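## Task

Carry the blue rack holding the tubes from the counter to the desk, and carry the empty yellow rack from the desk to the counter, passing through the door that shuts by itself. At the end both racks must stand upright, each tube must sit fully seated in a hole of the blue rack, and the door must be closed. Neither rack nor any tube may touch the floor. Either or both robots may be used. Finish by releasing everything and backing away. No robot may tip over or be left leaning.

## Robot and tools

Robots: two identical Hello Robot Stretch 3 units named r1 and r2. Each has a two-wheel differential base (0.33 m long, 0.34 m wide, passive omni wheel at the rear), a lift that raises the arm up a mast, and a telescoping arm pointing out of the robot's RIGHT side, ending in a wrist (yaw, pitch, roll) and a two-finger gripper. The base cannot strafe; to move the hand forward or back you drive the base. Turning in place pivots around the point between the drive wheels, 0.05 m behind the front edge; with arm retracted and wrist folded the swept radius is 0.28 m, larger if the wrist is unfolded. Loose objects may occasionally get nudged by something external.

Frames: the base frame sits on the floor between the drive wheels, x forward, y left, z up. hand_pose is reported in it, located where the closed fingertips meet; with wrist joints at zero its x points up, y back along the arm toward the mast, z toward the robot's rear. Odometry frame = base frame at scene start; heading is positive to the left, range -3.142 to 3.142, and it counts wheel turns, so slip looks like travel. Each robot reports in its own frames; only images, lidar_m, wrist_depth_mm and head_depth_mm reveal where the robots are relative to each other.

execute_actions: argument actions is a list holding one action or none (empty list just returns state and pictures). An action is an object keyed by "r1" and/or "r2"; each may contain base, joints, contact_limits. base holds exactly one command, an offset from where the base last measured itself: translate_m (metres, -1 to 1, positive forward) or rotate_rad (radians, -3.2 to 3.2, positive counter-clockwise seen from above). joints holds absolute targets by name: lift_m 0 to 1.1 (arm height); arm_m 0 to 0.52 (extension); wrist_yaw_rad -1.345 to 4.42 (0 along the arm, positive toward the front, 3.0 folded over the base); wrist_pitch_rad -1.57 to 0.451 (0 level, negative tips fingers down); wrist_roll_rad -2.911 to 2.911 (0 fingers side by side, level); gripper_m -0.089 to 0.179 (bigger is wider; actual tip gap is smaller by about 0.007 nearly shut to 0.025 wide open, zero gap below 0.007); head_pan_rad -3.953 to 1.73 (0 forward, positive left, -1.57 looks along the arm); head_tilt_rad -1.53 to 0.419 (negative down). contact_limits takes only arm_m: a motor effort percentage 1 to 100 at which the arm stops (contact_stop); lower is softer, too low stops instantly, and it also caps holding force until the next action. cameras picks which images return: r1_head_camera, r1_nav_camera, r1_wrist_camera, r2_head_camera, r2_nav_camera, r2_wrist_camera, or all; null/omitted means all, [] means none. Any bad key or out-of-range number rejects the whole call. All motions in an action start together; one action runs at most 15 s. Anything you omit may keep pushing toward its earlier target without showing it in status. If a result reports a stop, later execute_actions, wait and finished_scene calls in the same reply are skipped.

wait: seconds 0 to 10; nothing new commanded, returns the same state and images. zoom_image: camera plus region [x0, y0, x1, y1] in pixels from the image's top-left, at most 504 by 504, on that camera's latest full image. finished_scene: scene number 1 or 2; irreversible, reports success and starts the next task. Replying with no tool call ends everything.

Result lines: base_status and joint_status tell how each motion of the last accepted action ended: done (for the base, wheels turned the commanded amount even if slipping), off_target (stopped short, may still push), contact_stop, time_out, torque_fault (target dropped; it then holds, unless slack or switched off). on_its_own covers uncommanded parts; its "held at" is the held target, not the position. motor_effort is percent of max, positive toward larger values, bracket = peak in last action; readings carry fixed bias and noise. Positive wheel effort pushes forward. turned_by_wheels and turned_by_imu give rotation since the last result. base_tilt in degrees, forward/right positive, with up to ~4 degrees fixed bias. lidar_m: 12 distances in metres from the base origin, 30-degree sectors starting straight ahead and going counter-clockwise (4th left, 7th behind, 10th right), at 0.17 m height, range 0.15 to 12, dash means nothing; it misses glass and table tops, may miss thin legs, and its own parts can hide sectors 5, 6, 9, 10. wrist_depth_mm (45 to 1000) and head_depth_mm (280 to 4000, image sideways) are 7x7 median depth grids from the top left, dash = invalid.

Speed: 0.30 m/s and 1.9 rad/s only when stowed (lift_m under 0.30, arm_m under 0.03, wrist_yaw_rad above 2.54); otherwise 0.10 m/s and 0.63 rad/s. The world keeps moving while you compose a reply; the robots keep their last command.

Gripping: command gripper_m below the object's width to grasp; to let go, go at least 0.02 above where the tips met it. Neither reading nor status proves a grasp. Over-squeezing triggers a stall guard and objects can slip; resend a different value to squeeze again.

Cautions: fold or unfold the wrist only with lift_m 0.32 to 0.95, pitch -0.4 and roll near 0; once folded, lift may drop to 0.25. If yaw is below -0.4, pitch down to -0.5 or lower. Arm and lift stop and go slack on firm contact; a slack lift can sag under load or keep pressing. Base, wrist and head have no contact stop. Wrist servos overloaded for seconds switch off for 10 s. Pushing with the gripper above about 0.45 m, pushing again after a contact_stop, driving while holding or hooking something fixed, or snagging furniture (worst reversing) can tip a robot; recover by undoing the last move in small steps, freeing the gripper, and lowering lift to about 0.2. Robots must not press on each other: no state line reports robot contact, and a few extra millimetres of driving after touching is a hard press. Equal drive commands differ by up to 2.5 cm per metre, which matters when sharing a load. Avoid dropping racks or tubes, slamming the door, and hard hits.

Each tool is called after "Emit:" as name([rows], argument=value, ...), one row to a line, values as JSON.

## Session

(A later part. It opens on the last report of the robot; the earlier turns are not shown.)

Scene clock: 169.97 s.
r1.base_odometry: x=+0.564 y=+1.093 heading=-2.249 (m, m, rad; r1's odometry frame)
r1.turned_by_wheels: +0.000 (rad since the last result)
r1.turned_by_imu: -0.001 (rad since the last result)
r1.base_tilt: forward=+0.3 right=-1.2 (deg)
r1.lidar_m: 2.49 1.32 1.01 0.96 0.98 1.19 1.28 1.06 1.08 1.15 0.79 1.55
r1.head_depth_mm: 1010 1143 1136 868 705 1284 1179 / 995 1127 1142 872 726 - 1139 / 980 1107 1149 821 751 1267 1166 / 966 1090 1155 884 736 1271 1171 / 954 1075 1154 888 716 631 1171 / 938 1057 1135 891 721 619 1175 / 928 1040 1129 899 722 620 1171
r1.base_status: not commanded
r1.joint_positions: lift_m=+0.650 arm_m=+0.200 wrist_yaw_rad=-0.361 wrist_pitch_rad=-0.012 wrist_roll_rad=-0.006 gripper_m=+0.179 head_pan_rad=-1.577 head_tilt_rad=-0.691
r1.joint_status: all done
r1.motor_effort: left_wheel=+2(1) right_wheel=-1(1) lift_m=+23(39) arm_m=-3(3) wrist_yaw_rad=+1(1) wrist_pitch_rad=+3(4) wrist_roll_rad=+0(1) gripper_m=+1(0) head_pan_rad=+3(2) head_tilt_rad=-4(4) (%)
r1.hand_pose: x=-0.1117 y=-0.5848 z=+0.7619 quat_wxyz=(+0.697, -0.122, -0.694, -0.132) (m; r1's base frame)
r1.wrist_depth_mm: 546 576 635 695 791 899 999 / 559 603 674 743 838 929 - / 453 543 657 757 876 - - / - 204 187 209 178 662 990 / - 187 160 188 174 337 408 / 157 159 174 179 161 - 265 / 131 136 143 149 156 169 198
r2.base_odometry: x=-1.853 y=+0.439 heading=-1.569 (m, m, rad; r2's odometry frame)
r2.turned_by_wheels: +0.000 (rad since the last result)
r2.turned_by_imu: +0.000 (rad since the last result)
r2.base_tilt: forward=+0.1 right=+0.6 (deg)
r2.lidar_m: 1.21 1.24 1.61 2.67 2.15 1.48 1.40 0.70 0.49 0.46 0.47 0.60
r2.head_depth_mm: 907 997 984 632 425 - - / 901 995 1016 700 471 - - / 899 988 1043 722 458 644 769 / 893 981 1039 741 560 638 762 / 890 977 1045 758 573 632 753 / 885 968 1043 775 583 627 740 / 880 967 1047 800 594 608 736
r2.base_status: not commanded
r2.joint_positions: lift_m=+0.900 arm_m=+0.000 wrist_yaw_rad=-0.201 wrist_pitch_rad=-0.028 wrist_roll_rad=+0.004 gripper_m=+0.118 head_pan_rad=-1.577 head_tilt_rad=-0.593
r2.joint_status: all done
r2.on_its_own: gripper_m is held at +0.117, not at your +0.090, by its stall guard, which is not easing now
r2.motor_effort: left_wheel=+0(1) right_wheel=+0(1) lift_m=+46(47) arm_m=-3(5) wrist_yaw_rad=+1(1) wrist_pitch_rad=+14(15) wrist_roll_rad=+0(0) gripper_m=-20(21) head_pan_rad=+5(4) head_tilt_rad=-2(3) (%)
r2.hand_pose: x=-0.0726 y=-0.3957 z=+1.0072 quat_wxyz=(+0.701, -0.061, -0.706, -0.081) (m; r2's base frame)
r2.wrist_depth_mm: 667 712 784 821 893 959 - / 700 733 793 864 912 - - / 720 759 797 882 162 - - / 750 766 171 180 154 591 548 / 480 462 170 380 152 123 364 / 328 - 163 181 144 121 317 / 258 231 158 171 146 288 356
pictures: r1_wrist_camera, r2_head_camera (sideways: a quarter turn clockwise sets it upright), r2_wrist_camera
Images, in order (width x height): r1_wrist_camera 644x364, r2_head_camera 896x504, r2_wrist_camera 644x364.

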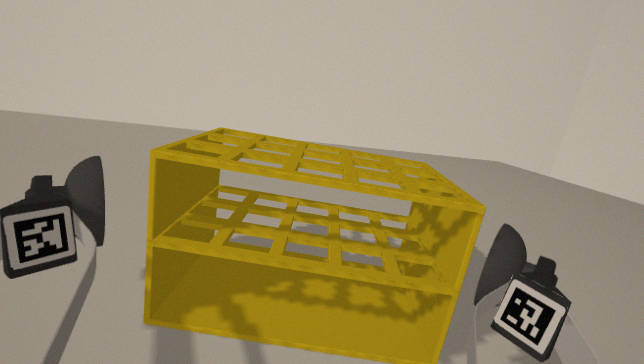

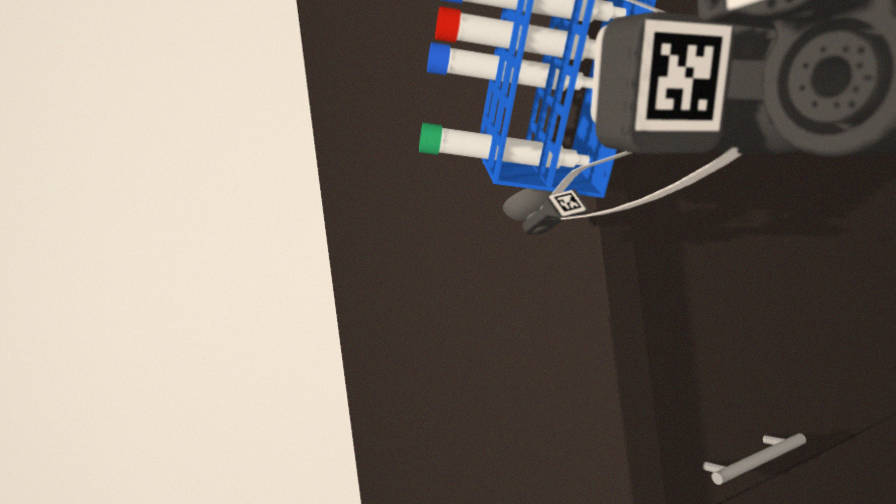

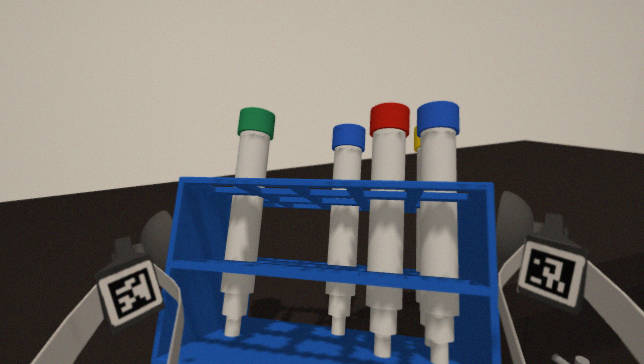

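Emit:
execute_actions([
  {"r1": {"joints": {"arm_m": 0.215, "gripper_m": 0.11}}, "r2": {"joints": {"wrist_pitch_rad": 0.4}}},
], cameras=["r1_wrist_camera", "r2_wrist_camera", "r2_head_camera"])

Scene clock: 183.80 s.
r1.base_odometry: x=+0.564 y=+1.093 heading=-2.249 (m, m, rad; r1's odometry frame)
r1.turned_by_wheels: +0.000 (rad since the last result)
r1.turned_by_imu: -0.001 (rad since the last result)
r1.base_tilt: forward=+0.4 right=-1.2 (deg)
r1.lidar_m: 2.49 1.32 1.01 0.96 0.99 1.19 1.28 1.06 1.08 1.15 0.79 1.55
r1.head_depth_mm: 1009 1147 1132 867 705 1284 1183 / 995 1125 1140 875 726 - 1151 / 982 1109 1150 819 752 1294 1164 / 967 1091 1156 881 715 1272 1164 / 951 1072 1159 887 717 631 1173 / 941 1057 1132 892 720 619 1173 / 927 1039 1134 896 724 620 1172
r1.base_status: not commanded
r1.joint_positions: lift_m=+0.650 arm_m=+0.215 wrist_yaw_rad=-0.361 wrist_pitch_rad=-0.012 wrist_roll_rad=-0.006 gripper_m=+0.111 head_pan_rad=-1.577 head_tilt_rad=-0.691
r1.joint_status: all done
r1.motor_effort: left_wheel=+1(2) right_wheel=-1(2) lift_m=+23(24) arm_m=+4(9) wrist_yaw_rad=+1(2) wrist_pitch_rad=+3(3) wrist_roll_rad=+0(1) gripper_m=-14(90) head_pan_rad=+3(2) head_tilt_rad=-3(4) (%)
r1.hand_pose: x=-0.1118 y=-0.5990 z=+0.7620 quat_wxyz=(+0.697, -0.122, -0.694, -0.132) (m; r1's base frame)
r1.wrist_depth_mm: 521 576 626 688 765 878 - / 550 597 646 714 837 933 - / 453 533 649 745 867 - - / 285 146 197 170 172 650 968 / - 140 169 186 165 357 406 / 155 154 171 175 153 249 258 / 130 136 141 150 156 168 193
r2.base_odometry: x=-1.853 y=+0.439 heading=-1.569 (m, m, rad; r2's odometry frame)
r2.turned_by_wheels: +0.000 (rad since the last result)
r2.turned_by_imu: +0.001 (rad since the last result)
r2.base_tilt: forward=+0.1 right=+0.6 (deg)
r2.lidar_m: 1.21 1.24 1.61 2.67 2.16 1.48 1.40 0.70 0.49 0.46 0.47 0.60
r2.head_depth_mm: 908 998 376 382 537 - - / 901 991 963 409 571 - - / 898 985 999 401 571 647 767 / 895 985 1040 737 562 639 762 / 892 976 1049 759 572 633 753 / 883 970 1042 777 584 624 743 / 881 961 1047 796 594 610 731
r2.base_status: not commanded
r2.joint_positions: lift_m=+0.900 arm_m=+0.000 wrist_yaw_rad=-0.201 wrist_pitch_rad=+0.360 wrist_roll_rad=+0.004 gripper_m=+0.118 head_pan_rad=-1.577 head_tilt_rad=-0.593
r2.joint_status: all done
r2.on_its_own: gripper_m is held at +0.117, not at your +0.090, by its stall guard, which is not easing now
r2.motor_effort: left_wheel=+0(0) right_wheel=+0(0) lift_m=+46(46) arm_m=-3(3) wrist_yaw_rad=+2(1) wrist_pitch_rad=+20(21) wrist_roll_rad=+0(0) gripper_m=-20(20) head_pan_rad=+4(4) head_tilt_rad=-2(2) (%)
r2.hand_pose: x=-0.0710 y=-0.3887 z=+1.1063 quat_wxyz=(+0.704, -0.196, -0.681, +0.056) (m; r2's base frame)
r2.wrist_depth_mm: 823 869 927 - - - - / 787 840 906 984 - - - / 783 827 876 923 162 - - / 758 806 172 179 154 - - / 731 782 170 875 153 122 - / 724 - 163 181 144 122 - / 708 608 158 171 147 462 531
pictures: r1_wrist_camera, r2_head_camera (sideways: a quarter turn clockwise sets it upright), r2_wrist_camera
Images, in order (width x height): r1_wrist_camera 644x364, r2_head_camera 896x504, r2_wrist_camera 644x364.

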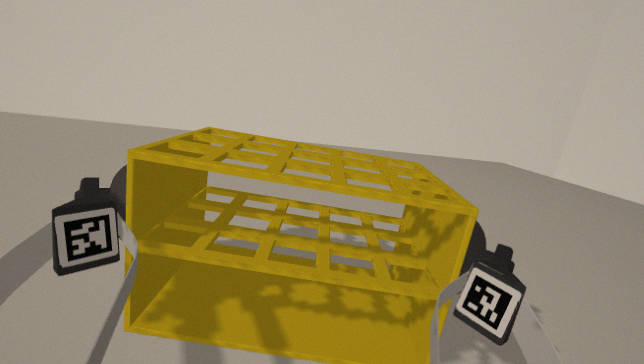

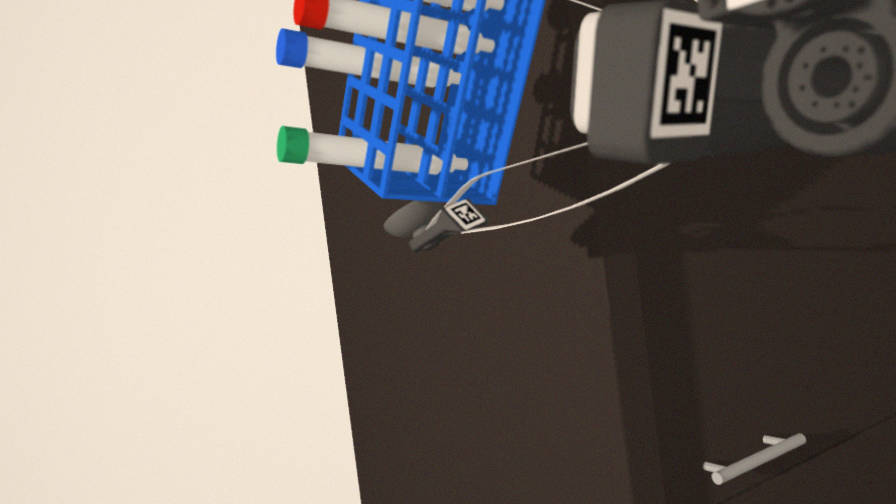

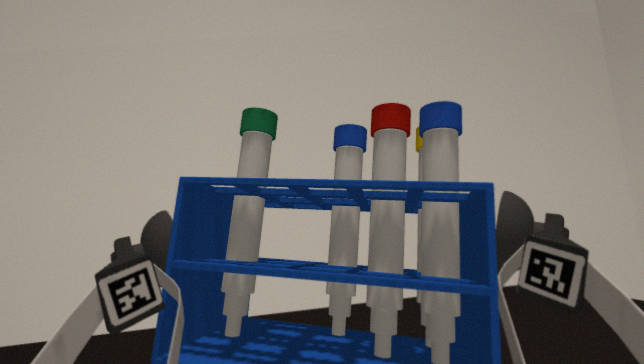

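Emit:
execute_actions([
  {"r1": {"joints": {"lift_m": 0.78, "gripper_m": 0.10, "head_pan_rad": 1.57, "head_tilt_rad": -0.3}}, "r2": {"joints": {"wrist_yaw_rad": 1.57, "head_pan_rad": -0.5, "head_tilt_rad": -0.7}}},
], cameras=["r1_wrist_camera", "r1_nav_camera", "r1_head_camera", "r2_wrist_camera", "r2_head_camera"])

Scene clock: 219.70 s.
r1.base_odometry: x=+0.564 y=+1.093 heading=-2.249 (m, m, rad; r1's odometry frame)
r1.turned_by_wheels: +0.000 (rad since the last result)
r1.turned_by_imu: -0.001 (rad since the last result)
r1.base_tilt: forward=+0.4 right=-1.3 (deg)
r1.lidar_m: 2.50 1.32 1.01 0.96 0.99 1.19 1.28 1.06 1.08 1.15 0.79 1.55
r1.head_depth_mm: 843 895 950 1016 1086 1171 1254 / 832 882 937 1004 1074 1158 1256 / 820 869 924 984 1055 1136 1235 / 811 858 910 971 1037 1115 1212 / 800 848 897 956 1023 1099 1190 / 789 835 883 943 1003 1079 1167 / 780 823 873 928 990 1061 1142
r1.base_status: not commanded
r1.joint_positions: lift_m=+0.780 arm_m=+0.215 wrist_yaw_rad=-0.361 wrist_pitch_rad=-0.023 wrist_roll_rad=-0.006 gripper_m=+0.101 head_pan_rad=+1.563 head_tilt_rad=-0.310
r1.joint_status: all done
r1.motor_effort: left_wheel=+1(1) right_wheel=-1(1) lift_m=+43(45) arm_m=+3(3) wrist_yaw_rad=+2(2) wrist_pitch_rad=+6(6) wrist_roll_rad=+1(0) gripper_m=-17(64) head_pan_rad=+3(35) head_tilt_rad=+4(26) (%)
r1.hand_pose: x=-0.1117 y=-0.5987 z=+0.8883 quat_wxyz=(+0.696, -0.118, -0.695, -0.136) (m; r1's base frame)
r1.wrist_depth_mm: 532 572 619 683 783 887 995 / 540 595 653 709 827 921 - / 567 607 652 754 873 976 - / 576 146 197 198 171 - - / - 140 172 188 167 733 976 / 333 160 172 176 150 536 554 / 281 273 150 151 158 364 415
r2.base_odometry: x=-1.853 y=+0.439 heading=-1.569 (m, m, rad; r2's odometry frame)
r2.turned_by_wheels: +0.000 (rad since the last result)
r2.turned_by_imu: +0.001 (rad since the last result)
r2.base_tilt: forward=+0.1 right=+0.6 (deg)
r2.lidar_m: 1.21 1.24 1.61 2.67 2.15 1.48 1.40 0.70 0.49 0.46 0.47 0.60
r2.head_depth_mm: 1198 1156 862 293 306 887 1125 / 1324 1418 848 309 298 1091 1191 / 1299 1421 893 298 299 1378 1201 / 1212 1344 956 1007 - 1402 1222 / 1139 1261 1390 1537 1643 1446 1232 / 1078 1180 1293 1444 1618 1462 1246 / 1021 1114 1223 1354 1501 1489 1266
r2.base_status: not commanded
r2.joint_positions: lift_m=+0.900 arm_m=+0.000 wrist_yaw_rad=+1.567 wrist_pitch_rad=+0.361 wrist_roll_rad=+0.004 gripper_m=+0.118 head_pan_rad=-0.507 head_tilt_rad=-0.691
r2.joint_status: all done
r2.on_its_own: gripper_m is held at +0.117, not at your +0.090, by its stall guard, which is not easing now
r2.motor_effort: left_wheel=+1(1) right_wheel=+0(1) lift_m=+46(46) arm_m=-3(4) wrist_yaw_rad=+3(5) wrist_pitch_rad=+21(21) wrist_roll_rad=+0(0) gripper_m=-21(20) head_pan_rad=+5(51) head_tilt_rad=-4(11) (%)
r2.hand_pose: x=+0.2269 y=-0.1463 z=+1.1064 quat_wxyz=(+0.402, +0.403, -0.583, +0.580) (m; r2's base frame)
r2.wrist_depth_mm: - - - - - - - / - - - - - - - / - - - - 163 - - / - - 171 180 154 - - / - - 169 - 152 122 - / - - 162 181 144 121 995 / - - 157 171 147 464 531
pictures: r1_head_camera (sideways: a quarter turn clockwise sets it upright), r1_nav_camera (sideways: a quarter turn counterclockwise sets it upright), r1_wrist_camera, r2_head_camera (sideways: a quarter turn clockwise sets it upright), r2_wrist_camera
Images, in order (width x height): r1_head_camera 896x504, r1_nav_camera 672x504, r1_wrist_camera 644x364, r2_head_camera 896x504, r2_wrist_camera 644x364.

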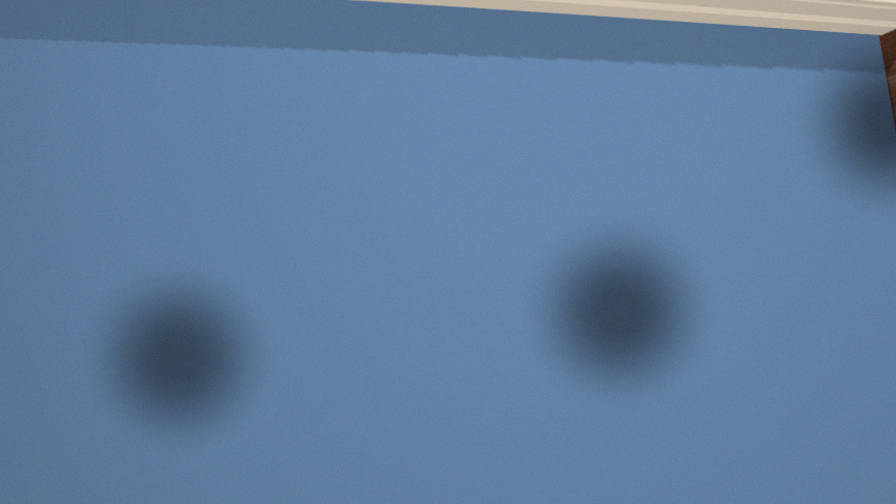

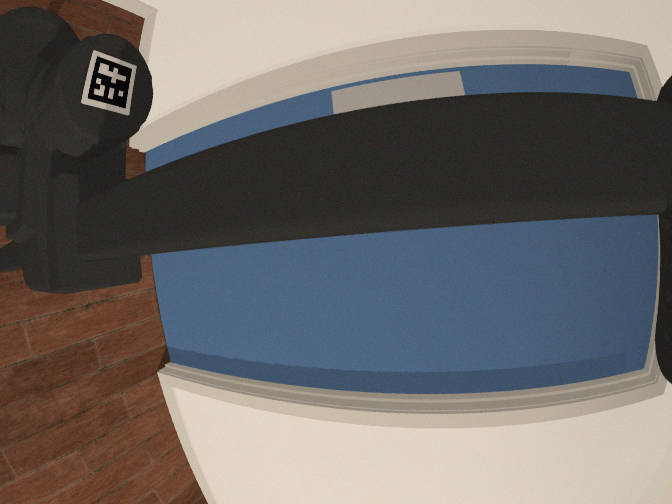

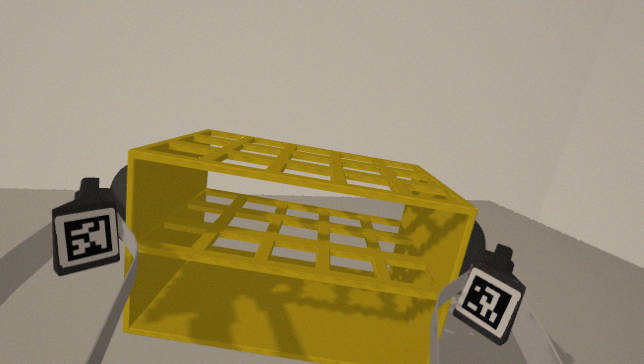

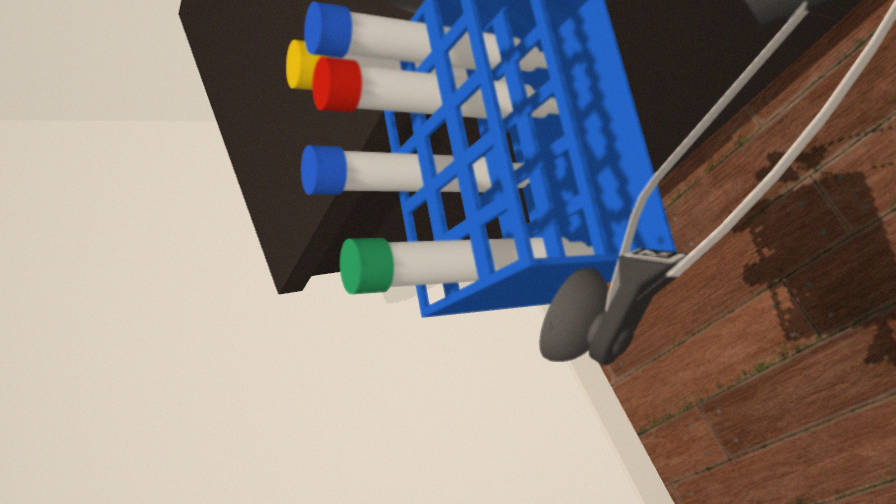

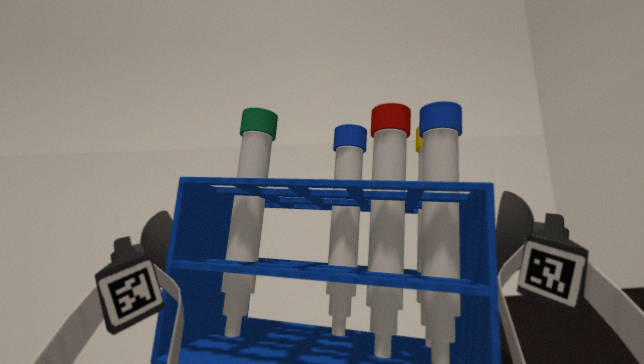

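Emit:
execute_actions([
  {"r1": {"base": {"rotate_rad": -1.54}, "joints": {"arm_m": 0.0, "wrist_yaw_rad": 1.57, "head_pan_rad": -3.14, "head_tilt_rad": -0.6}}, "r2": {"base": {"rotate_rad": 1.70}, "joints": {"lift_m": 0.70, "head_pan_rad": 0.3, "head_tilt_rad": -0.5}}},
], cameras=["r1_nav_camera", "r2_nav_camera", "r1_wrist_camera", "r2_wrist_camera"])

Scene clock: 251.33 s.
r1.base_odometry: x=+0.564 y=+1.093 heading=+2.494 (m, m, rad; r1's odometry frame)
r1.turned_by_wheels: -1.540 (rad since the last result)
r1.turned_by_imu: -1.528 (rad since the last result)
r1.base_tilt: forward=+0.3 right=-1.2 (deg)
r1.lidar_m: 1.15 0.79 1.58 2.49 1.30 1.01 0.96 0.99 1.21 1.28 1.06 1.10
r1.head_depth_mm: 817 911 1026 1162 1302 1418 - / 809 901 1011 1155 1354 - - / 801 890 997 1142 1325 - - / 794 879 985 1122 1307 1445 1196 / 784 870 972 1106 1276 1419 1225 / 775 859 961 1090 1259 1414 1228 / 769 851 947 1078 1233 1389 1232
r1.base_status: done
r1.joint_positions: lift_m=+0.780 arm_m=+0.000 wrist_yaw_rad=+1.569 wrist_pitch_rad=-0.023 wrist_roll_rad=-0.006 gripper_m=+0.101 head_pan_rad=-3.133 head_tilt_rad=-0.593
r1.joint_status: all done
r1.motor_effort: left_wheel=+2(5) right_wheel=-2(7) lift_m=+43(43) arm_m=-3(5) wrist_yaw_rad=+2(3) wrist_pitch_rad=+6(7) wrist_roll_rad=+1(1) gripper_m=-18(17) head_pan_rad=-3(32) head_tilt_rad=-3(23) (%)
r1.hand_pose: x=+0.2342 y=-0.1459 z=+0.8883 quat_wxyz=(+0.508, +0.504, -0.493, +0.495) (m; r1's base frame)
r1.wrist_depth_mm: 979 - 993 979 - - - / - - - - - - - / - - - - - - - / 591 146 196 198 172 - - / - 140 171 188 168 738 904 / 334 159 173 176 150 545 557 / 761 315 150 152 158 366 414
r2.base_odometry: x=-1.853 y=+0.439 heading=+0.130 (m, m, rad; r2's odometry frame)
r2.turned_by_wheels: +1.700 (rad since the last result)
r2.turned_by_imu: +1.708 (rad since the last result)
r2.base_tilt: forward=+0.1 right=+0.6 (deg)
r2.lidar_m: 2.68 1.89 1.43 1.40 0.62 0.47 0.46 0.48 0.68 1.21 1.28 1.82
r2.head_depth_mm: 2232 2418 2642 2758 2013 1588 1306 / 2307 2531 2749 2810 2036 1604 1317 / 2402 2614 2864 2852 2079 1632 1334 / 2511 2723 3076 2970 2151 1658 1360 / 2552 2758 2891 2837 2163 1679 1366 / 2289 2340 2374 2475 2205 1702 1381 / 1932 1996 2034 2085 2069 1738 1401
r2.base_status: done
r2.joint_positions: lift_m=+0.700 arm_m=+0.000 wrist_yaw_rad=+1.568 wrist_pitch_rad=+0.362 wrist_roll_rad=+0.004 gripper_m=+0.118 head_pan_rad=+0.293 head_tilt_rad=-0.507
r2.joint_status: all done
r2.on_its_own: gripper_m is held at +0.117, not at your +0.090, by its stall guard, which is not easing now
r2.motor_effort: left_wheel=-2(5) right_wheel=+3(4) lift_m=+35(46) arm_m=-3(3) wrist_yaw_rad=+1(3) wrist_pitch_rad=+20(21) wrist_roll_rad=+0(0) gripper_m=-21(21) head_pan_rad=+4(55) head_tilt_rad=+3(13) (%)
r2.hand_pose: x=+0.2268 y=-0.1461 z=+0.9071 quat_wxyz=(+0.402, +0.402, -0.583, +0.580) (m; r2's base frame)
r2.wrist_depth_mm: - - - - - - - / - - - - - - - / - - - - 163 - - / - - 172 180 154 - - / - - 169 - 151 122 - / - - 163 181 143 122 - / - - 158 172 147 - -
pictures: r1_nav_camera (sideways: a quarter turn counterclockwise sets it upright), r1_wrist_camera, r2_nav_camera (sideways: a quarter turn counterclockwise sets it upright), r2_wrist_camera
Images, in order (width x height): r1_nav_camera 672x504, r1_wrist_camera 644x364, r2_nav_camera 672x504, r2_wrist_camera 644x364.

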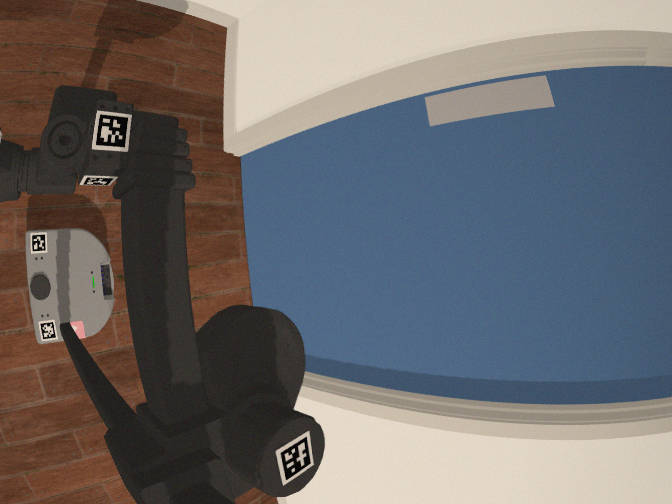

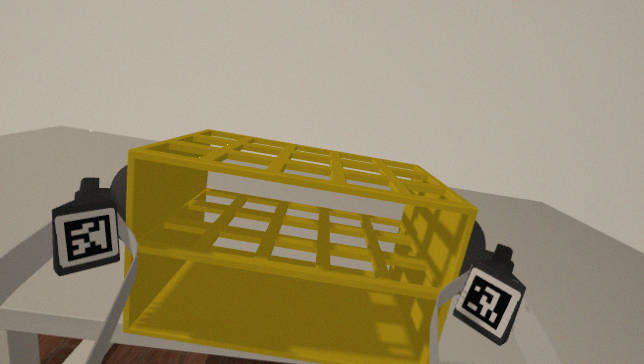

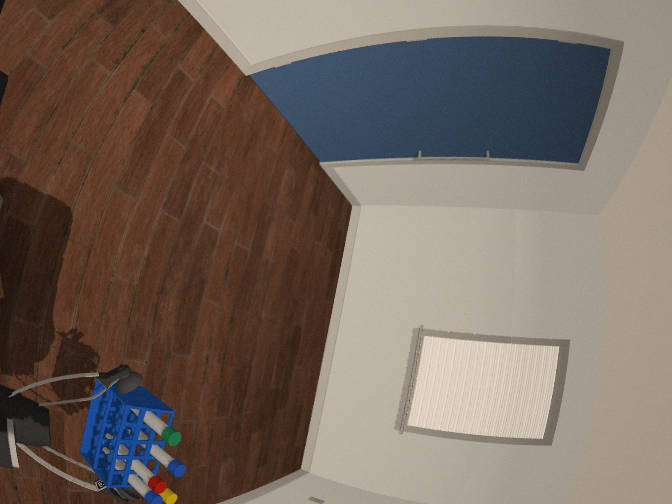

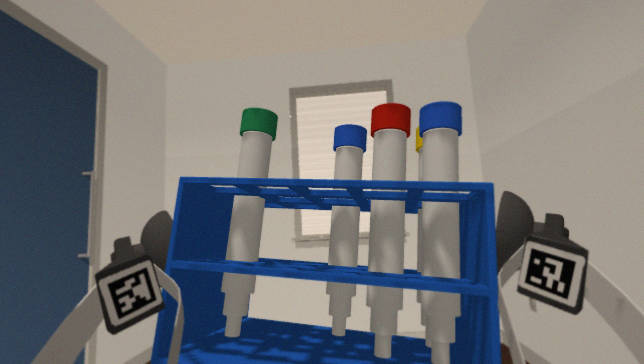

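Emit:
execute_actions([
  {"r1": {"base": {"translate_m": -0.95}}, "r2": {"base": {"translate_m": 1.0}}},
], cameras=["r1_nav_camera", "r2_nav_camera"])

Scene clock: 264.33 s.
r1.base_odometry: x=+1.321 y=+0.520 heading=+2.494 (m, m, rad; r1's odometry frame)
r1.turned_by_wheels: +0.000 (rad since the last result)
r1.turned_by_imu: +0.001 (rad since the last result)
r1.base_tilt: forward=+0.4 right=-1.3 (deg)
r1.lidar_m: 1.68 1.69 2.57 0.37 0.27 0.26 0.27 0.38 1.37 0.52 1.35 1.81
r1.head_depth_mm: - - - - 299 327 - / - - - 287 318 - - / - - - 298 342 - - / - - 288 317 371 439 594 / - - 297 341 404 497 647 / - 287 315 369 445 559 758 / - 296 340 402 495 642 915
r1.base_status: done
r1.joint_positions: lift_m=+0.780 arm_m=+0.000 wrist_yaw_rad=+1.570 wrist_pitch_rad=-0.025 wrist_roll_rad=-0.006 gripper_m=+0.101 head_pan_rad=-3.133 head_tilt_rad=-0.595
r1.joint_status: not commanded
r1.motor_effort: left_wheel=-2(23) right_wheel=-3(34) lift_m=+42(43) arm_m=-3(3) wrist_yaw_rad=+0(2) wrist_pitch_rad=+7(7) wrist_roll_rad=+1(1) gripper_m=-17(16) head_pan_rad=-2(4) head_tilt_rad=-2(3) (%)
r1.hand_pose: x=+0.2342 y=-0.1455 z=+0.8880 quat_wxyz=(+0.508, +0.505, -0.492, +0.495) (m; r1's base frame)
r1.wrist_depth_mm: - - - - - - - / - - - - - - - / - - - - - - - / - 146 196 175 172 - - / - 141 175 188 167 - - / - 160 172 176 151 - - / - - 150 152 158 - -
r2.base_odometry: x=-0.861 y=+0.569 heading=+0.130 (m, m, rad; r2's odometry frame)
r2.turned_by_wheels: +0.000 (rad since the last result)
r2.turned_by_imu: +0.009 (rad since the last result)
r2.base_tilt: forward=+0.1 right=+0.6 (deg)
r2.lidar_m: 1.68 1.09 1.07 1.16 1.42 1.48 1.45 1.53 1.30 1.27 1.34 1.72
r2.head_depth_mm: 1380 1482 1609 1779 1914 1576 1303 / 1430 1561 1704 1883 1983 1605 1312 / 1488 1618 1780 1964 2076 1618 1338 / 1546 1686 1858 2059 2122 1662 1356 / 1603 1768 1940 2194 2163 1672 1369 / 1669 1842 2043 2247 2186 1700 1386 / 1740 1851 1938 1968 1226 1276 1343
r2.base_status: done
r2.joint_positions: lift_m=+0.700 arm_m=+0.000 wrist_yaw_rad=+1.568 wrist_pitch_rad=+0.362 wrist_roll_rad=+0.004 gripper_m=+0.118 head_pan_rad=+0.293 head_tilt_rad=-0.507
r2.joint_status: not commanded
r2.on_its_own: gripper_m is held at +0.117, not at your +0.090, by its stall guard, which is not easing now
r2.motor_effort: left_wheel=-2(2) right_wheel=+3(5) lift_m=+35(35) arm_m=-3(3) wrist_yaw_rad=+1(3) wrist_pitch_rad=+19(20) wrist_roll_rad=+0(0) gripper_m=-20(21) head_pan_rad=+5(4) head_tilt_rad=+2(2) (%)
r2.hand_pose: x=+0.2268 y=-0.1461 z=+0.9071 quat_wxyz=(+0.402, +0.402, -0.583, +0.580) (m; r2's base frame)
r2.wrist_depth_mm: - - - - - - - / - - - - - - - / - - - - 163 - - / - - 171 179 154 - - / - - 168 - 152 123 - / - - 163 180 144 121 - / - - 158 171 147 - -
pictures: r1_nav_camera (sideways: a quarter turn counterclockwise sets it upright), r2_nav_camera (sideways: a quarter turn counterclockwise sets it upright)
Images, in order (width x height): r1_nav_camera 672x504, r2_nav_camera 672x504.

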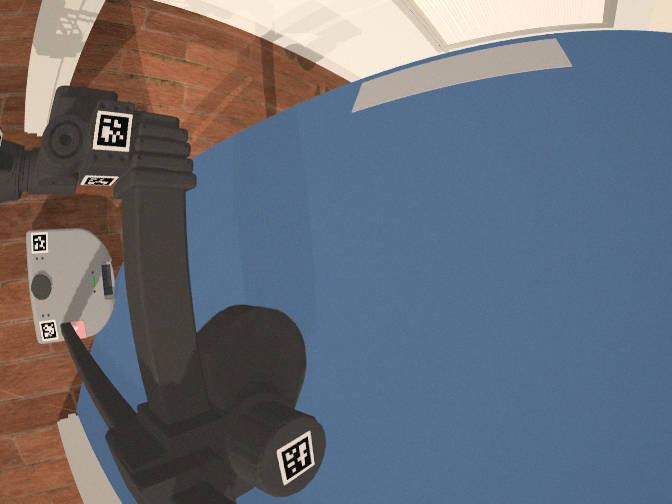

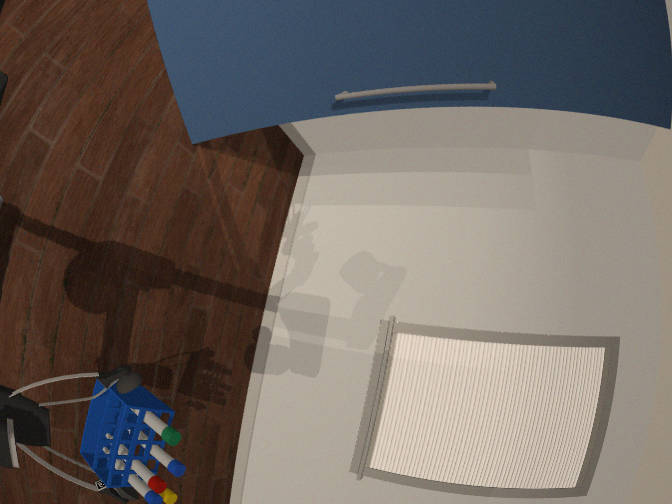

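Emit:
execute_actions([
  {"r1": {"base": {"translate_m": -0.8}, "joints": {"head_pan_rad": 1.2, "head_tilt_rad": -0.8}}, "r2": {"base": {"translate_m": 1.0}, "joints": {"head_pan_rad": 1.7}}},
], cameras=["r1_nav_camera", "r2_nav_camera"])

Scene clock: 279.10 s.
r1.base_odometry: x=+1.959 y=+0.038 heading=+2.494 (m, m, rad; r1's odometry frame)
r1.turned_by_wheels: +0.000 (rad since the last result)
r1.turned_by_imu: -0.001 (rad since the last result)
r1.base_tilt: forward=+0.4 right=-1.2 (deg)
r1.lidar_m: 2.47 0.45 0.25 0.21 0.21 0.24 1.87 1.93 0.66 1.33 1.11 0.94
r1.head_depth_mm: 306 362 459 629 996 1278 1127 / - 312 382 491 692 1160 1126 / - 288 327 404 529 765 1108 / - - 296 343 429 573 865 / - - - 304 360 457 624 / - - - - 311 380 489 / - - - - 293 325 -
r1.base_status: done
r1.joint_positions: lift_m=+0.780 arm_m=+0.000 wrist_yaw_rad=+1.570 wrist_pitch_rad=-0.025 wrist_roll_rad=-0.006 gripper_m=+0.101 head_pan_rad=+1.193 head_tilt_rad=-0.791
r1.joint_status: all done
r1.motor_effort: left_wheel=+0(13) right_wheel=-1(13) lift_m=+42(42) arm_m=-3(3) wrist_yaw_rad=+1(0) wrist_pitch_rad=+7(7) wrist_roll_rad=+1(1) gripper_m=-17(17) head_pan_rad=+2(32) head_tilt_rad=-4(21) (%)
r1.hand_pose: x=+0.2342 y=-0.1455 z=+0.8880 quat_wxyz=(+0.508, +0.505, -0.492, +0.495) (m; r1's base frame)
r1.wrist_depth_mm: - - - - - - 630 / - - - - - 716 677 / - - - - - 709 692 / - 146 196 175 170 726 728 / - 140 176 189 167 756 771 / - 160 172 177 150 803 798 / - - 150 152 158 840 832
r2.base_odometry: x=+0.130 y=+0.699 heading=+0.130 (m, m, rad; r2's odometry frame)
r2.turned_by_wheels: +0.000 (rad since the last result)
r2.turned_by_imu: +0.010 (rad since the last result)
r2.base_tilt: forward=+0.1 right=+0.6 (deg)
r2.lidar_m: 0.69 0.73 1.05 1.27 0.79 0.79 2.44 1.78 1.36 1.33 0.92 0.71
r2.head_depth_mm: 1032 1118 1222 1347 1483 1574 1300 / 1056 1146 1257 1384 1564 1602 1322 / 3008 3228 3603 2868 2070 1636 1340 / 3025 3310 3669 2939 2115 1648 1353 / 3132 3405 3732 3022 2173 1705 1397 / 3177 3524 3911 3338 - - - / 3285 3554 - - - - -
r2.base_status: done
r2.joint_positions: lift_m=+0.700 arm_m=+0.000 wrist_yaw_rad=+1.568 wrist_pitch_rad=+0.362 wrist_roll_rad=+0.004 gripper_m=+0.118 head_pan_rad=+1.693 head_tilt_rad=-0.507
r2.joint_status: all done
r2.on_its_own: gripper_m is held at +0.117, not at your +0.090, by its stall guard, which is not easing now
r2.motor_effort: left_wheel=-2(1) right_wheel=+3(4) lift_m=+35(35) arm_m=-3(3) wrist_yaw_rad=+2(2) wrist_pitch_rad=+20(20) wrist_roll_rad=+0(0) gripper_m=-21(21) head_pan_rad=+5(54) head_tilt_rad=+2(1) (%)
r2.hand_pose: x=+0.2268 y=-0.1461 z=+0.9071 quat_wxyz=(+0.402, +0.402, -0.583, +0.580) (m; r2's base frame)
r2.wrist_depth_mm: 775 741 714 679 666 648 632 / 759 737 688 682 655 638 619 / 723 689 681 654 163 623 607 / 728 677 172 179 155 604 590 / 719 672 169 633 152 122 590 / 687 - 162 181 144 121 553 / 679 657 158 171 147 570 573
pictures: r1_nav_camera (sideways: a quarter turn counterclockwise sets it upright), r2_nav_camera (sideways: a quarter turn counterclockwise sets it upright)
Images, in order (width x height): r1_nav_camera 672x504, r2_nav_camera 672x504.

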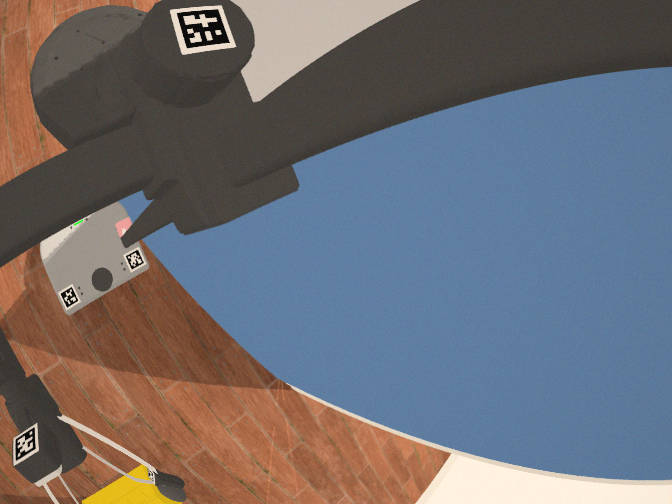

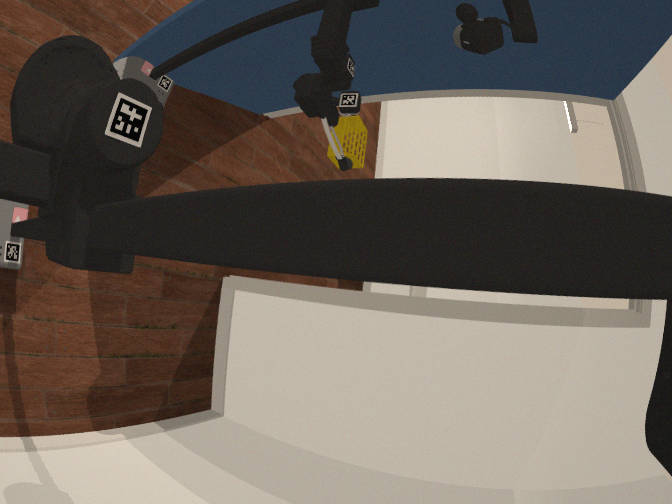

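Emit:
execute_actions([
  {"r1": {"base": {"rotate_rad": -1.57}}},
], cameras=[])

Emit:
execute_actions([
  {"r1": {"base": {"translate_m": -0.07}}},
], cameras=[])

Emit:
execute_actions([
  {"r1": {"base": {"rotate_rad": -1.57}, "joints": {"head_pan_rad": -2.4, "head_tilt_rad": -0.8}}},
], cameras=["r1_nav_camera", "r2_nav_camera"])

Scene clock: 295.13 s.
r1.base_odometry: x=+1.959 y=+0.038 heading=+0.924 (m, m, rad; r1's odometry frame)
r1.turned_by_wheels: -1.570 (rad since the last result)
r1.turned_by_imu: -1.551 (rad since the last result)
r1.base_tilt: forward=+0.4 right=-1.3 (deg)
r1.lidar_m: 1.33 1.12 0.94 2.47 0.52 0.31 0.28 0.28 0.33 1.87 1.93 0.66
r1.head_depth_mm: 867 1021 1243 1583 1493 1281 1125 / 806 941 1139 1425 1489 1284 1126 / 836 951 1102 1327 1493 1286 1131 / 2459 2709 2232 1793 1505 1291 1134 / 2633 2843 2236 1799 1507 1298 1132 / 2324 2798 2248 1800 1507 1295 1137 / 2267 2748 2252 1807 1505 1305 -
r1.base_status: done
r1.joint_positions: lift_m=+0.780 arm_m=+0.000 wrist_yaw_rad=+1.570 wrist_pitch_rad=-0.025 wrist_roll_rad=-0.006 gripper_m=+0.101 head_pan_rad=+1.194 head_tilt_rad=-0.791
r1.joint_status: not commanded
r1.motor_effort: left_wheel=+0(9) right_wheel=-4(11) lift_m=+42(42) arm_m=-2(3) wrist_yaw_rad=+1(0) wrist_pitch_rad=+7(7) wrist_roll_rad=+1(0) gripper_m=-18(17) head_pan_rad=+3(2) head_tilt_rad=-4(4) (%)
r1.hand_pose: x=+0.2342 y=-0.1455 z=+0.8880 quat_wxyz=(+0.508, +0.505, -0.492, +0.495) (m; r1's base frame)
r1.wrist_depth_mm: - - - - - - - / - - - - - 471 - / - - - - - 382 - / - 146 197 174 172 390 340 / - 140 175 189 167 - - / - 160 174 177 151 - - / - - 150 152 158 - -
r2.base_odometry: x=+0.130 y=+0.699 heading=+0.130 (m, m, rad; r2's odometry frame)
r2.turned_by_wheels: +0.000 (rad since the last result)
r2.turned_by_imu: +0.001 (rad since the last result)
r2.base_tilt: forward=+0.1 right=+0.5 (deg)
r2.lidar_m: 0.69 0.73 1.06 1.27 0.79 0.78 2.44 1.77 1.36 1.33 0.92 0.71
r2.head_depth_mm: 1035 1120 1227 1347 1485 1575 1301 / 1060 1150 1257 1384 1557 1595 1317 / 3000 3232 3597 2884 2076 1631 1332 / 3086 3316 3706 2960 2134 1657 1355 / 3136 3397 3789 3034 2160 1702 1402 / 3204 3480 3848 3305 - - - / 3269 3520 - - - - -
r2.base_status: not commanded
r2.joint_positions: lift_m=+0.700 arm_m=+0.000 wrist_yaw_rad=+1.568 wrist_pitch_rad=+0.362 wrist_roll_rad=+0.004 gripper_m=+0.118 head_pan_rad=+1.693 head_tilt_rad=-0.507
r2.joint_status: not commanded
r2.on_its_own: gripper_m is held at +0.117, not at your +0.090, by its stall guard, which is not easing now
r2.motor_effort: left_wheel=-2(2) right_wheel=+3(2) lift_m=+35(35) arm_m=-3(4) wrist_yaw_rad=+1(3) wrist_pitch_rad=+19(19) wrist_roll_rad=+0(0) gripper_m=-20(20) head_pan_rad=+5(5) head_tilt_rad=+2(3) (%)
r2.hand_pose: x=+0.2268 y=-0.1461 z=+0.9071 quat_wxyz=(+0.402, +0.402, -0.583, +0.580) (m; r2's base frame)
r2.wrist_depth_mm: 767 737 701 685 684 640 619 / 741 725 697 677 667 625 616 / 736 706 677 668 162 640 612 / 712 698 171 180 154 610 590 / 699 675 168 632 152 122 587 / 687 - 163 181 144 121 555 / 668 641 158 171 147 571 558
pictures: none
No camera images: the call's "cameras" was empty. Leave "cameras" out to get every camera's image.

Scene clock: 296.97 s.
r1.base_odometry: x=+1.917 y=-0.018 heading=+0.924 (m, m, rad; r1's odometry frame)
r1.turned_by_wheels: +0.000 (rad since the last result)
r1.turned_by_imu: +0.000 (rad since the last result)
r1.base_tilt: forward=+0.4 right=-1.2 (deg)
r1.lidar_m: 1.40 1.11 0.98 2.46 0.46 0.30 0.28 0.28 0.35 1.87 1.93 0.72
r1.head_depth_mm: 862 1017 1235 1582 1490 1283 1123 / 829 947 1126 1414 1492 1288 1128 / 2187 2415 2021 1455 1495 1290 1127 / 2571 2796 2219 1795 1498 1290 1130 / 2405 2811 2244 1806 1507 1291 1139 / 2431 2836 2246 1807 1507 1294 1132 / 2263 2736 2261 1816 1512 1295 -
r1.base_status: done
r1.joint_positions: lift_m=+0.780 arm_m=+0.000 wrist_yaw_rad=+1.570 wrist_pitch_rad=-0.025 wrist_roll_rad=-0.006 gripper_m=+0.101 head_pan_rad=+1.194 head_tilt_rad=-0.791
r1.joint_status: not commanded
r1.motor_effort: left_wheel=+0(5) right_wheel=-5(13) lift_m=+42(42) arm_m=-3(2) wrist_yaw_rad=+0(1) wrist_pitch_rad=+7(7) wrist_roll_rad=+1(1) gripper_m=-18(16) head_pan_rad=+2(2) head_tilt_rad=-4(4) (%)
r1.hand_pose: x=+0.2342 y=-0.1455 z=+0.8880 quat_wxyz=(+0.508, +0.505, -0.492, +0.495) (m; r1's base frame)
r1.wrist_depth_mm: - - - - - - - / - - - - - - - / - - - - - 431 - / - 146 196 174 172 449 447 / - 140 175 189 168 - - / - 160 172 176 150 - - / - - 150 152 158 - -
r2.base_odometry: x=+0.130 y=+0.699 heading=+0.130 (m, m, rad; r2's odometry frame)
r2.turned_by_wheels: +0.000 (rad since the last result)
r2.turned_by_imu: +0.000 (rad since the last result)
r2.base_tilt: forward=+0.1 right=+0.6 (deg)
r2.lidar_m: 0.69 0.73 1.06 1.26 0.99 0.83 2.44 1.77 1.36 1.33 0.92 0.71
r2.head_depth_mm: 1037 1120 1225 1344 1500 1568 1306 / 1061 1153 1256 1392 1569 1607 1321 / 2992 3216 3574 2889 2073 1638 1343 / 3074 3331 3668 2954 2130 1651 1350 / 3147 3413 3710 3036 2190 1699 1400 / 3191 3536 3880 3271 - - - / 3280 3513 - - - - -
r2.base_status: not commanded
r2.joint_positions: lift_m=+0.700 arm_m=+0.000 wrist_yaw_rad=+1.568 wrist_pitch_rad=+0.362 wrist_roll_rad=+0.004 gripper_m=+0.118 head_pan_rad=+1.693 head_tilt_rad=-0.507
r2.joint_status: not commanded
r2.on_its_own: gripper_m is held at +0.117, not at your +0.090, by its stall guard, which is not easing now
r2.motor_effort: left_wheel=-2(2) right_wheel=+2(3) lift_m=+35(36) arm_m=-4(4) wrist_yaw_rad=+3(2) wrist_pitch_rad=+20(20) wrist_roll_rad=+0(0) gripper_m=-20(21) head_pan_rad=+5(5) head_tilt_rad=+3(3) (%)
r2.hand_pose: x=+0.2268 y=-0.1461 z=+0.9071 quat_wxyz=(+0.402, +0.402, -0.583, +0.580) (m; r2's base frame)
r2.wrist_depth_mm: 767 747 713 705 668 640 633 / 738 720 703 671 644 634 614 / 735 715 682 655 163 616 606 / 704 708 171 179 154 600 603 / 707 689 169 635 152 122 570 / 684 - 162 182 145 121 555 / 669 643 157 171 146 576 558
pictures: none
No camera images: the call's "cameras" was empty. Leave "cameras" out to get every camera's image.

Scene clock: 302.17 s.
r1.base_odometry: x=+1.917 y=-0.018 heading=-0.645 (m, m, rad; r1's odometry frame)
r1.turned_by_wheels: -1.569 (rad since the last result)
r1.turned_by_imu: -1.534 (rad since the last result)
r1.base_tilt: forward=+1.7 right=-1.3 (deg)
r1.lidar_m: 1.87 0.66 0.63 1.40 1.10 0.99 2.47 0.40 0.25 0.23 0.23 0.28
r1.head_depth_mm: 2643 2849 2275 1812 1513 1300 1175 / 617 771 2047 1768 1510 1293 - / 470 555 677 869 1215 1331 - / 380 434 505 604 753 - 1111 / 318 356 402 463 537 - 882 / 288 302 334 374 427 - - / - - 294 315 351 382 -
r1.base_status: rotate_rad off_target (by the wheels' count: -1.5689 of -1.5700)
r1.joint_positions: lift_m=+0.780 arm_m=+0.000 wrist_yaw_rad=+1.731 wrist_pitch_rad=-0.002 wrist_roll_rad=-0.005 gripper_m=+0.101 head_pan_rad=-2.394 head_tilt_rad=-0.792
r1.joint_status: all done
r1.on_its_own: wrist_yaw_rad is held at +1.658, not at your +1.570, by its stall guard, which is still easing; right_wheel is at rest, and its effort (-34) is outside its rest range (-18 to +18)
r1.motor_effort: left_wheel=+10(23) right_wheel=-34(52) lift_m=+41(42) arm_m=+3(3) wrist_yaw_rad=-89(100) wrist_pitch_rad=+0(7) wrist_roll_rad=+1(4) gripper_m=-25(26) head_pan_rad=-3(35) head_tilt_rad=-4(4) (%)
r1.hand_pose: x=+0.2315 y=-0.1038 z=+0.8937 quat_wxyz=(+0.461, +0.537, -0.456, +0.539) (m; r1's base frame)
r1.wrist_depth_mm: - - - - - - 102 / - - - - - - 98 / - - - - - - 95 / - 144 205 175 200 - 92 / - 138 169 187 157 130 91 / - 155 172 178 161 116 89 / - 147 149 152 165 116 86
r2.base_odometry: x=+0.130 y=+0.699 heading=+0.130 (m, m, rad; r2's odometry frame)
r2.turned_by_wheels: +0.000 (rad since the last result)
r2.turned_by_imu: +0.001 (rad since the last result)
r2.base_tilt: forward=+0.1 right=+0.6 (deg)
r2.lidar_m: 0.69 0.73 1.06 1.27 0.78 0.83 2.44 1.77 1.36 1.33 0.92 0.71
r2.head_depth_mm: 1035 1123 1223 1342 1490 1578 1296 / 1063 1151 1261 1386 1568 1603 1311 / 3016 3252 3610 2862 2093 1630 1340 / 3031 3327 3667 2942 2131 1663 1346 / 3101 3384 3733 3033 2170 1712 1399 / 3233 3542 3882 3311 - - - / 3249 3482 - - - - -
r2.base_status: not commanded
r2.joint_positions: lift_m=+0.700 arm_m=+0.000 wrist_yaw_rad=+1.568 wrist_pitch_rad=+0.362 wrist_roll_rad=+0.004 gripper_m=+0.118 head_pan_rad=+1.693 head_tilt_rad=-0.507
r2.joint_status: not commanded
r2.on_its_own: gripper_m is held at +0.117, not at your +0.090, by its stall guard, which is not easing now
r2.motor_effort: left_wheel=-2(1) right_wheel=+2(3) lift_m=+35(35) arm_m=-3(3) wrist_yaw_rad=+3(2) wrist_pitch_rad=+20(20) wrist_roll_rad=+0(0) gripper_m=-21(20) head_pan_rad=+5(4) head_tilt_rad=+2(2) (%)
r2.hand_pose: x=+0.2268 y=-0.1461 z=+0.9071 quat_wxyz=(+0.402, +0.402, -0.583, +0.580) (m; r2's base frame)
r2.wrist_depth_mm: 775 745 696 704 670 636 636 / 764 717 706 681 647 631 620 / 729 704 659 667 163 625 611 / 718 694 171 179 154 610 594 / 711 679 169 630 152 122 585 / 682 - 162 181 145 121 554 / 662 643 158 171 147 569 565
pictures: r1_nav_camera (sideways: a quarter turn counterclockwise sets it upright), r2_nav_camera (sideways: a quarter turn counterclockwise sets it upright)
Images, in order (width x height): r1_nav_camera 672x504, r2_nav_camera 672x504.

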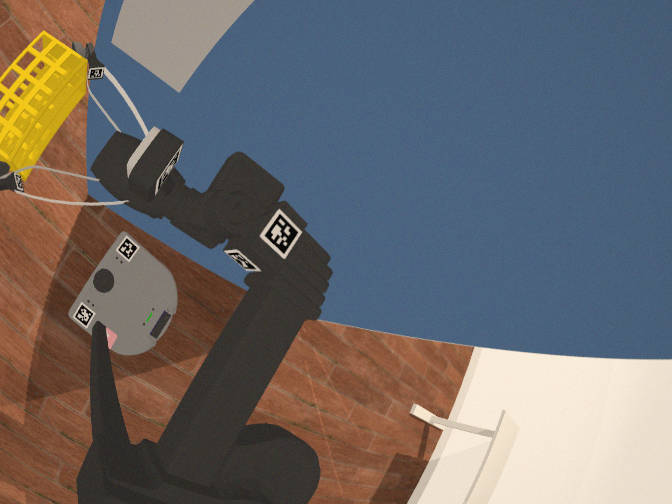

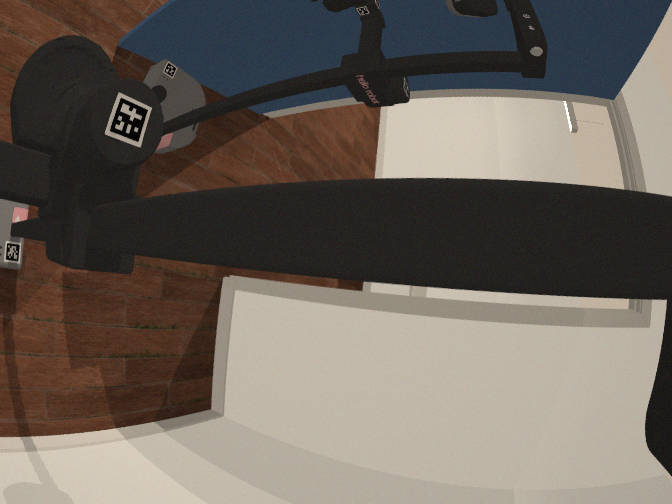

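Emit:
execute_actions([
  {"r1": {"base": {"translate_m": 0.0}, "joints": {"wrist_yaw_rad": 2.1}}},
], cameras=["r1_nav_camera", "r1_wrist_camera"])

Scene clock: 305.43 s.
r1.base_odometry: x=+1.917 y=-0.018 heading=-0.645 (m, m, rad; r1's odometry frame)
r1.turned_by_wheels: +0.000 (rad since the last result)
r1.turned_by_imu: +0.026 (rad since the last result)
r1.base_tilt: forward=+0.4 right=-1.2 (deg)
r1.lidar_m: 1.87 1.94 0.72 1.40 1.07 0.98 2.46 0.39 0.25 0.23 0.23 0.28
r1.head_depth_mm: 2604 2777 2189 1767 1490 1277 1162 / 576 715 1056 1728 1493 1288 - / 450 530 644 817 1125 1299 - / 369 421 490 585 727 - 1107 / 312 349 396 455 530 - 870 / 286 303 331 373 425 - - / - - 293 315 352 384 -
r1.base_status: done
r1.joint_positions: lift_m=+0.780 arm_m=+0.000 wrist_yaw_rad=+2.094 wrist_pitch_rad=-0.024 wrist_roll_rad=-0.001 gripper_m=+0.101 head_pan_rad=-2.394 head_tilt_rad=-0.794
r1.joint_status: all done
r1.motor_effort: left_wheel=-1(36) right_wheel=+3(22) lift_m=+40(41) arm_m=+4(5) wrist_yaw_rad=+7(45) wrist_pitch_rad=+7(7) wrist_roll_rad=-2(2) gripper_m=-18(20) head_pan_rad=-2(3) head_tilt_rad=-3(3) (%)
r1.hand_pose: x=+0.2000 y=-0.0167 z=+0.8883 quat_wxyz=(+0.361, +0.616, -0.346, +0.608) (m; r1's base frame)
r1.wrist_depth_mm: - - - - - - - / 616 580 - - - - - / - - - - - - - / - 146 197 172 172 - - / - 141 176 189 167 - - / - 160 173 178 147 - - / - 959 150 152 158 - -
r2.base_odometry: x=+0.130 y=+0.699 heading=+0.130 (m, m, rad; r2's odometry frame)
r2.turned_by_wheels: +0.000 (rad since the last result)
r2.turned_by_imu: +0.000 (rad since the last result)
r2.base_tilt: forward=+0.1 right=+0.6 (deg)
r2.lidar_m: 0.69 0.73 1.06 1.26 0.79 0.83 2.45 1.77 1.36 1.33 0.92 0.71
r2.head_depth_mm: 1033 1119 1226 1344 1501 1571 1304 / 1063 1158 1259 1388 1558 1598 1310 / 2979 3204 3576 2875 2076 1627 1326 / 3081 3360 3637 2943 2131 1648 1354 / 3159 3380 3735 3069 2178 1701 1400 / 3214 3529 3834 3305 - - - / 3305 3529 - - - - -
r2.base_status: not commanded
r2.joint_positions: lift_m=+0.700 arm_m=+0.000 wrist_yaw_rad=+1.568 wrist_pitch_rad=+0.362 wrist_roll_rad=+0.004 gripper_m=+0.118 head_pan_rad=+1.693 head_tilt_rad=-0.507
r2.joint_status: not commanded
r2.on_its_own: gripper_m is held at +0.117, not at your +0.090, by its stall guard, which is not easing now
r2.motor_effort: left_wheel=-2(1) right_wheel=+3(3) lift_m=+35(36) arm_m=-2(3) wrist_yaw_rad=+2(3) wrist_pitch_rad=+19(20) wrist_roll_rad=+0(0) gripper_m=-20(21) head_pan_rad=+4(4) head_tilt_rad=+2(2) (%)
r2.hand_pose: x=+0.2268 y=-0.1461 z=+0.9071 quat_wxyz=(+0.402, +0.402, -0.583, +0.580) (m; r2's base frame)
r2.wrist_depth_mm: 780 759 717 686 667 649 632 / 736 719 704 685 653 634 616 / 728 701 668 659 163 612 613 / 724 695 171 179 155 616 587 / 699 660 169 636 152 122 571 / 698 - 163 180 144 121 546 / 664 646 158 171 147 571 569
pictures: r1_nav_camera (sideways: a quarter turn counterclockwise sets it upright), r1_wrist_camera
Images, in order (width x height): r1_nav_camera 672x504, r1_wrist_camera 644x364.

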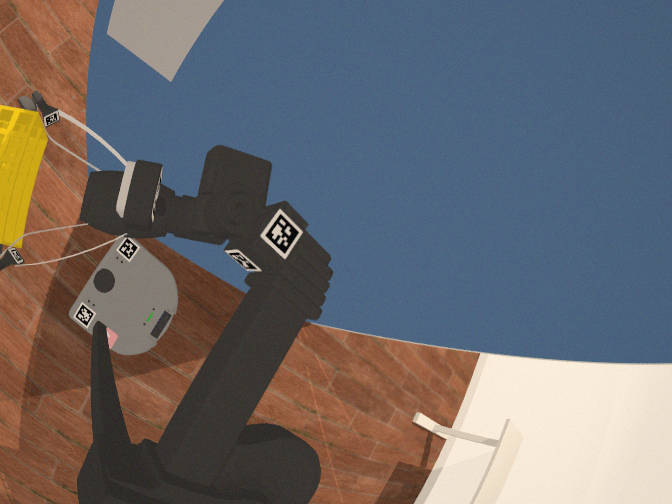

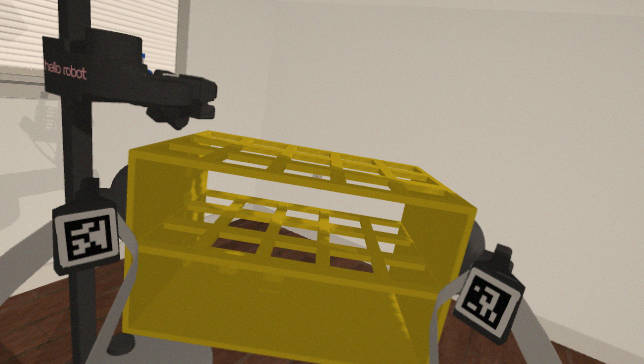

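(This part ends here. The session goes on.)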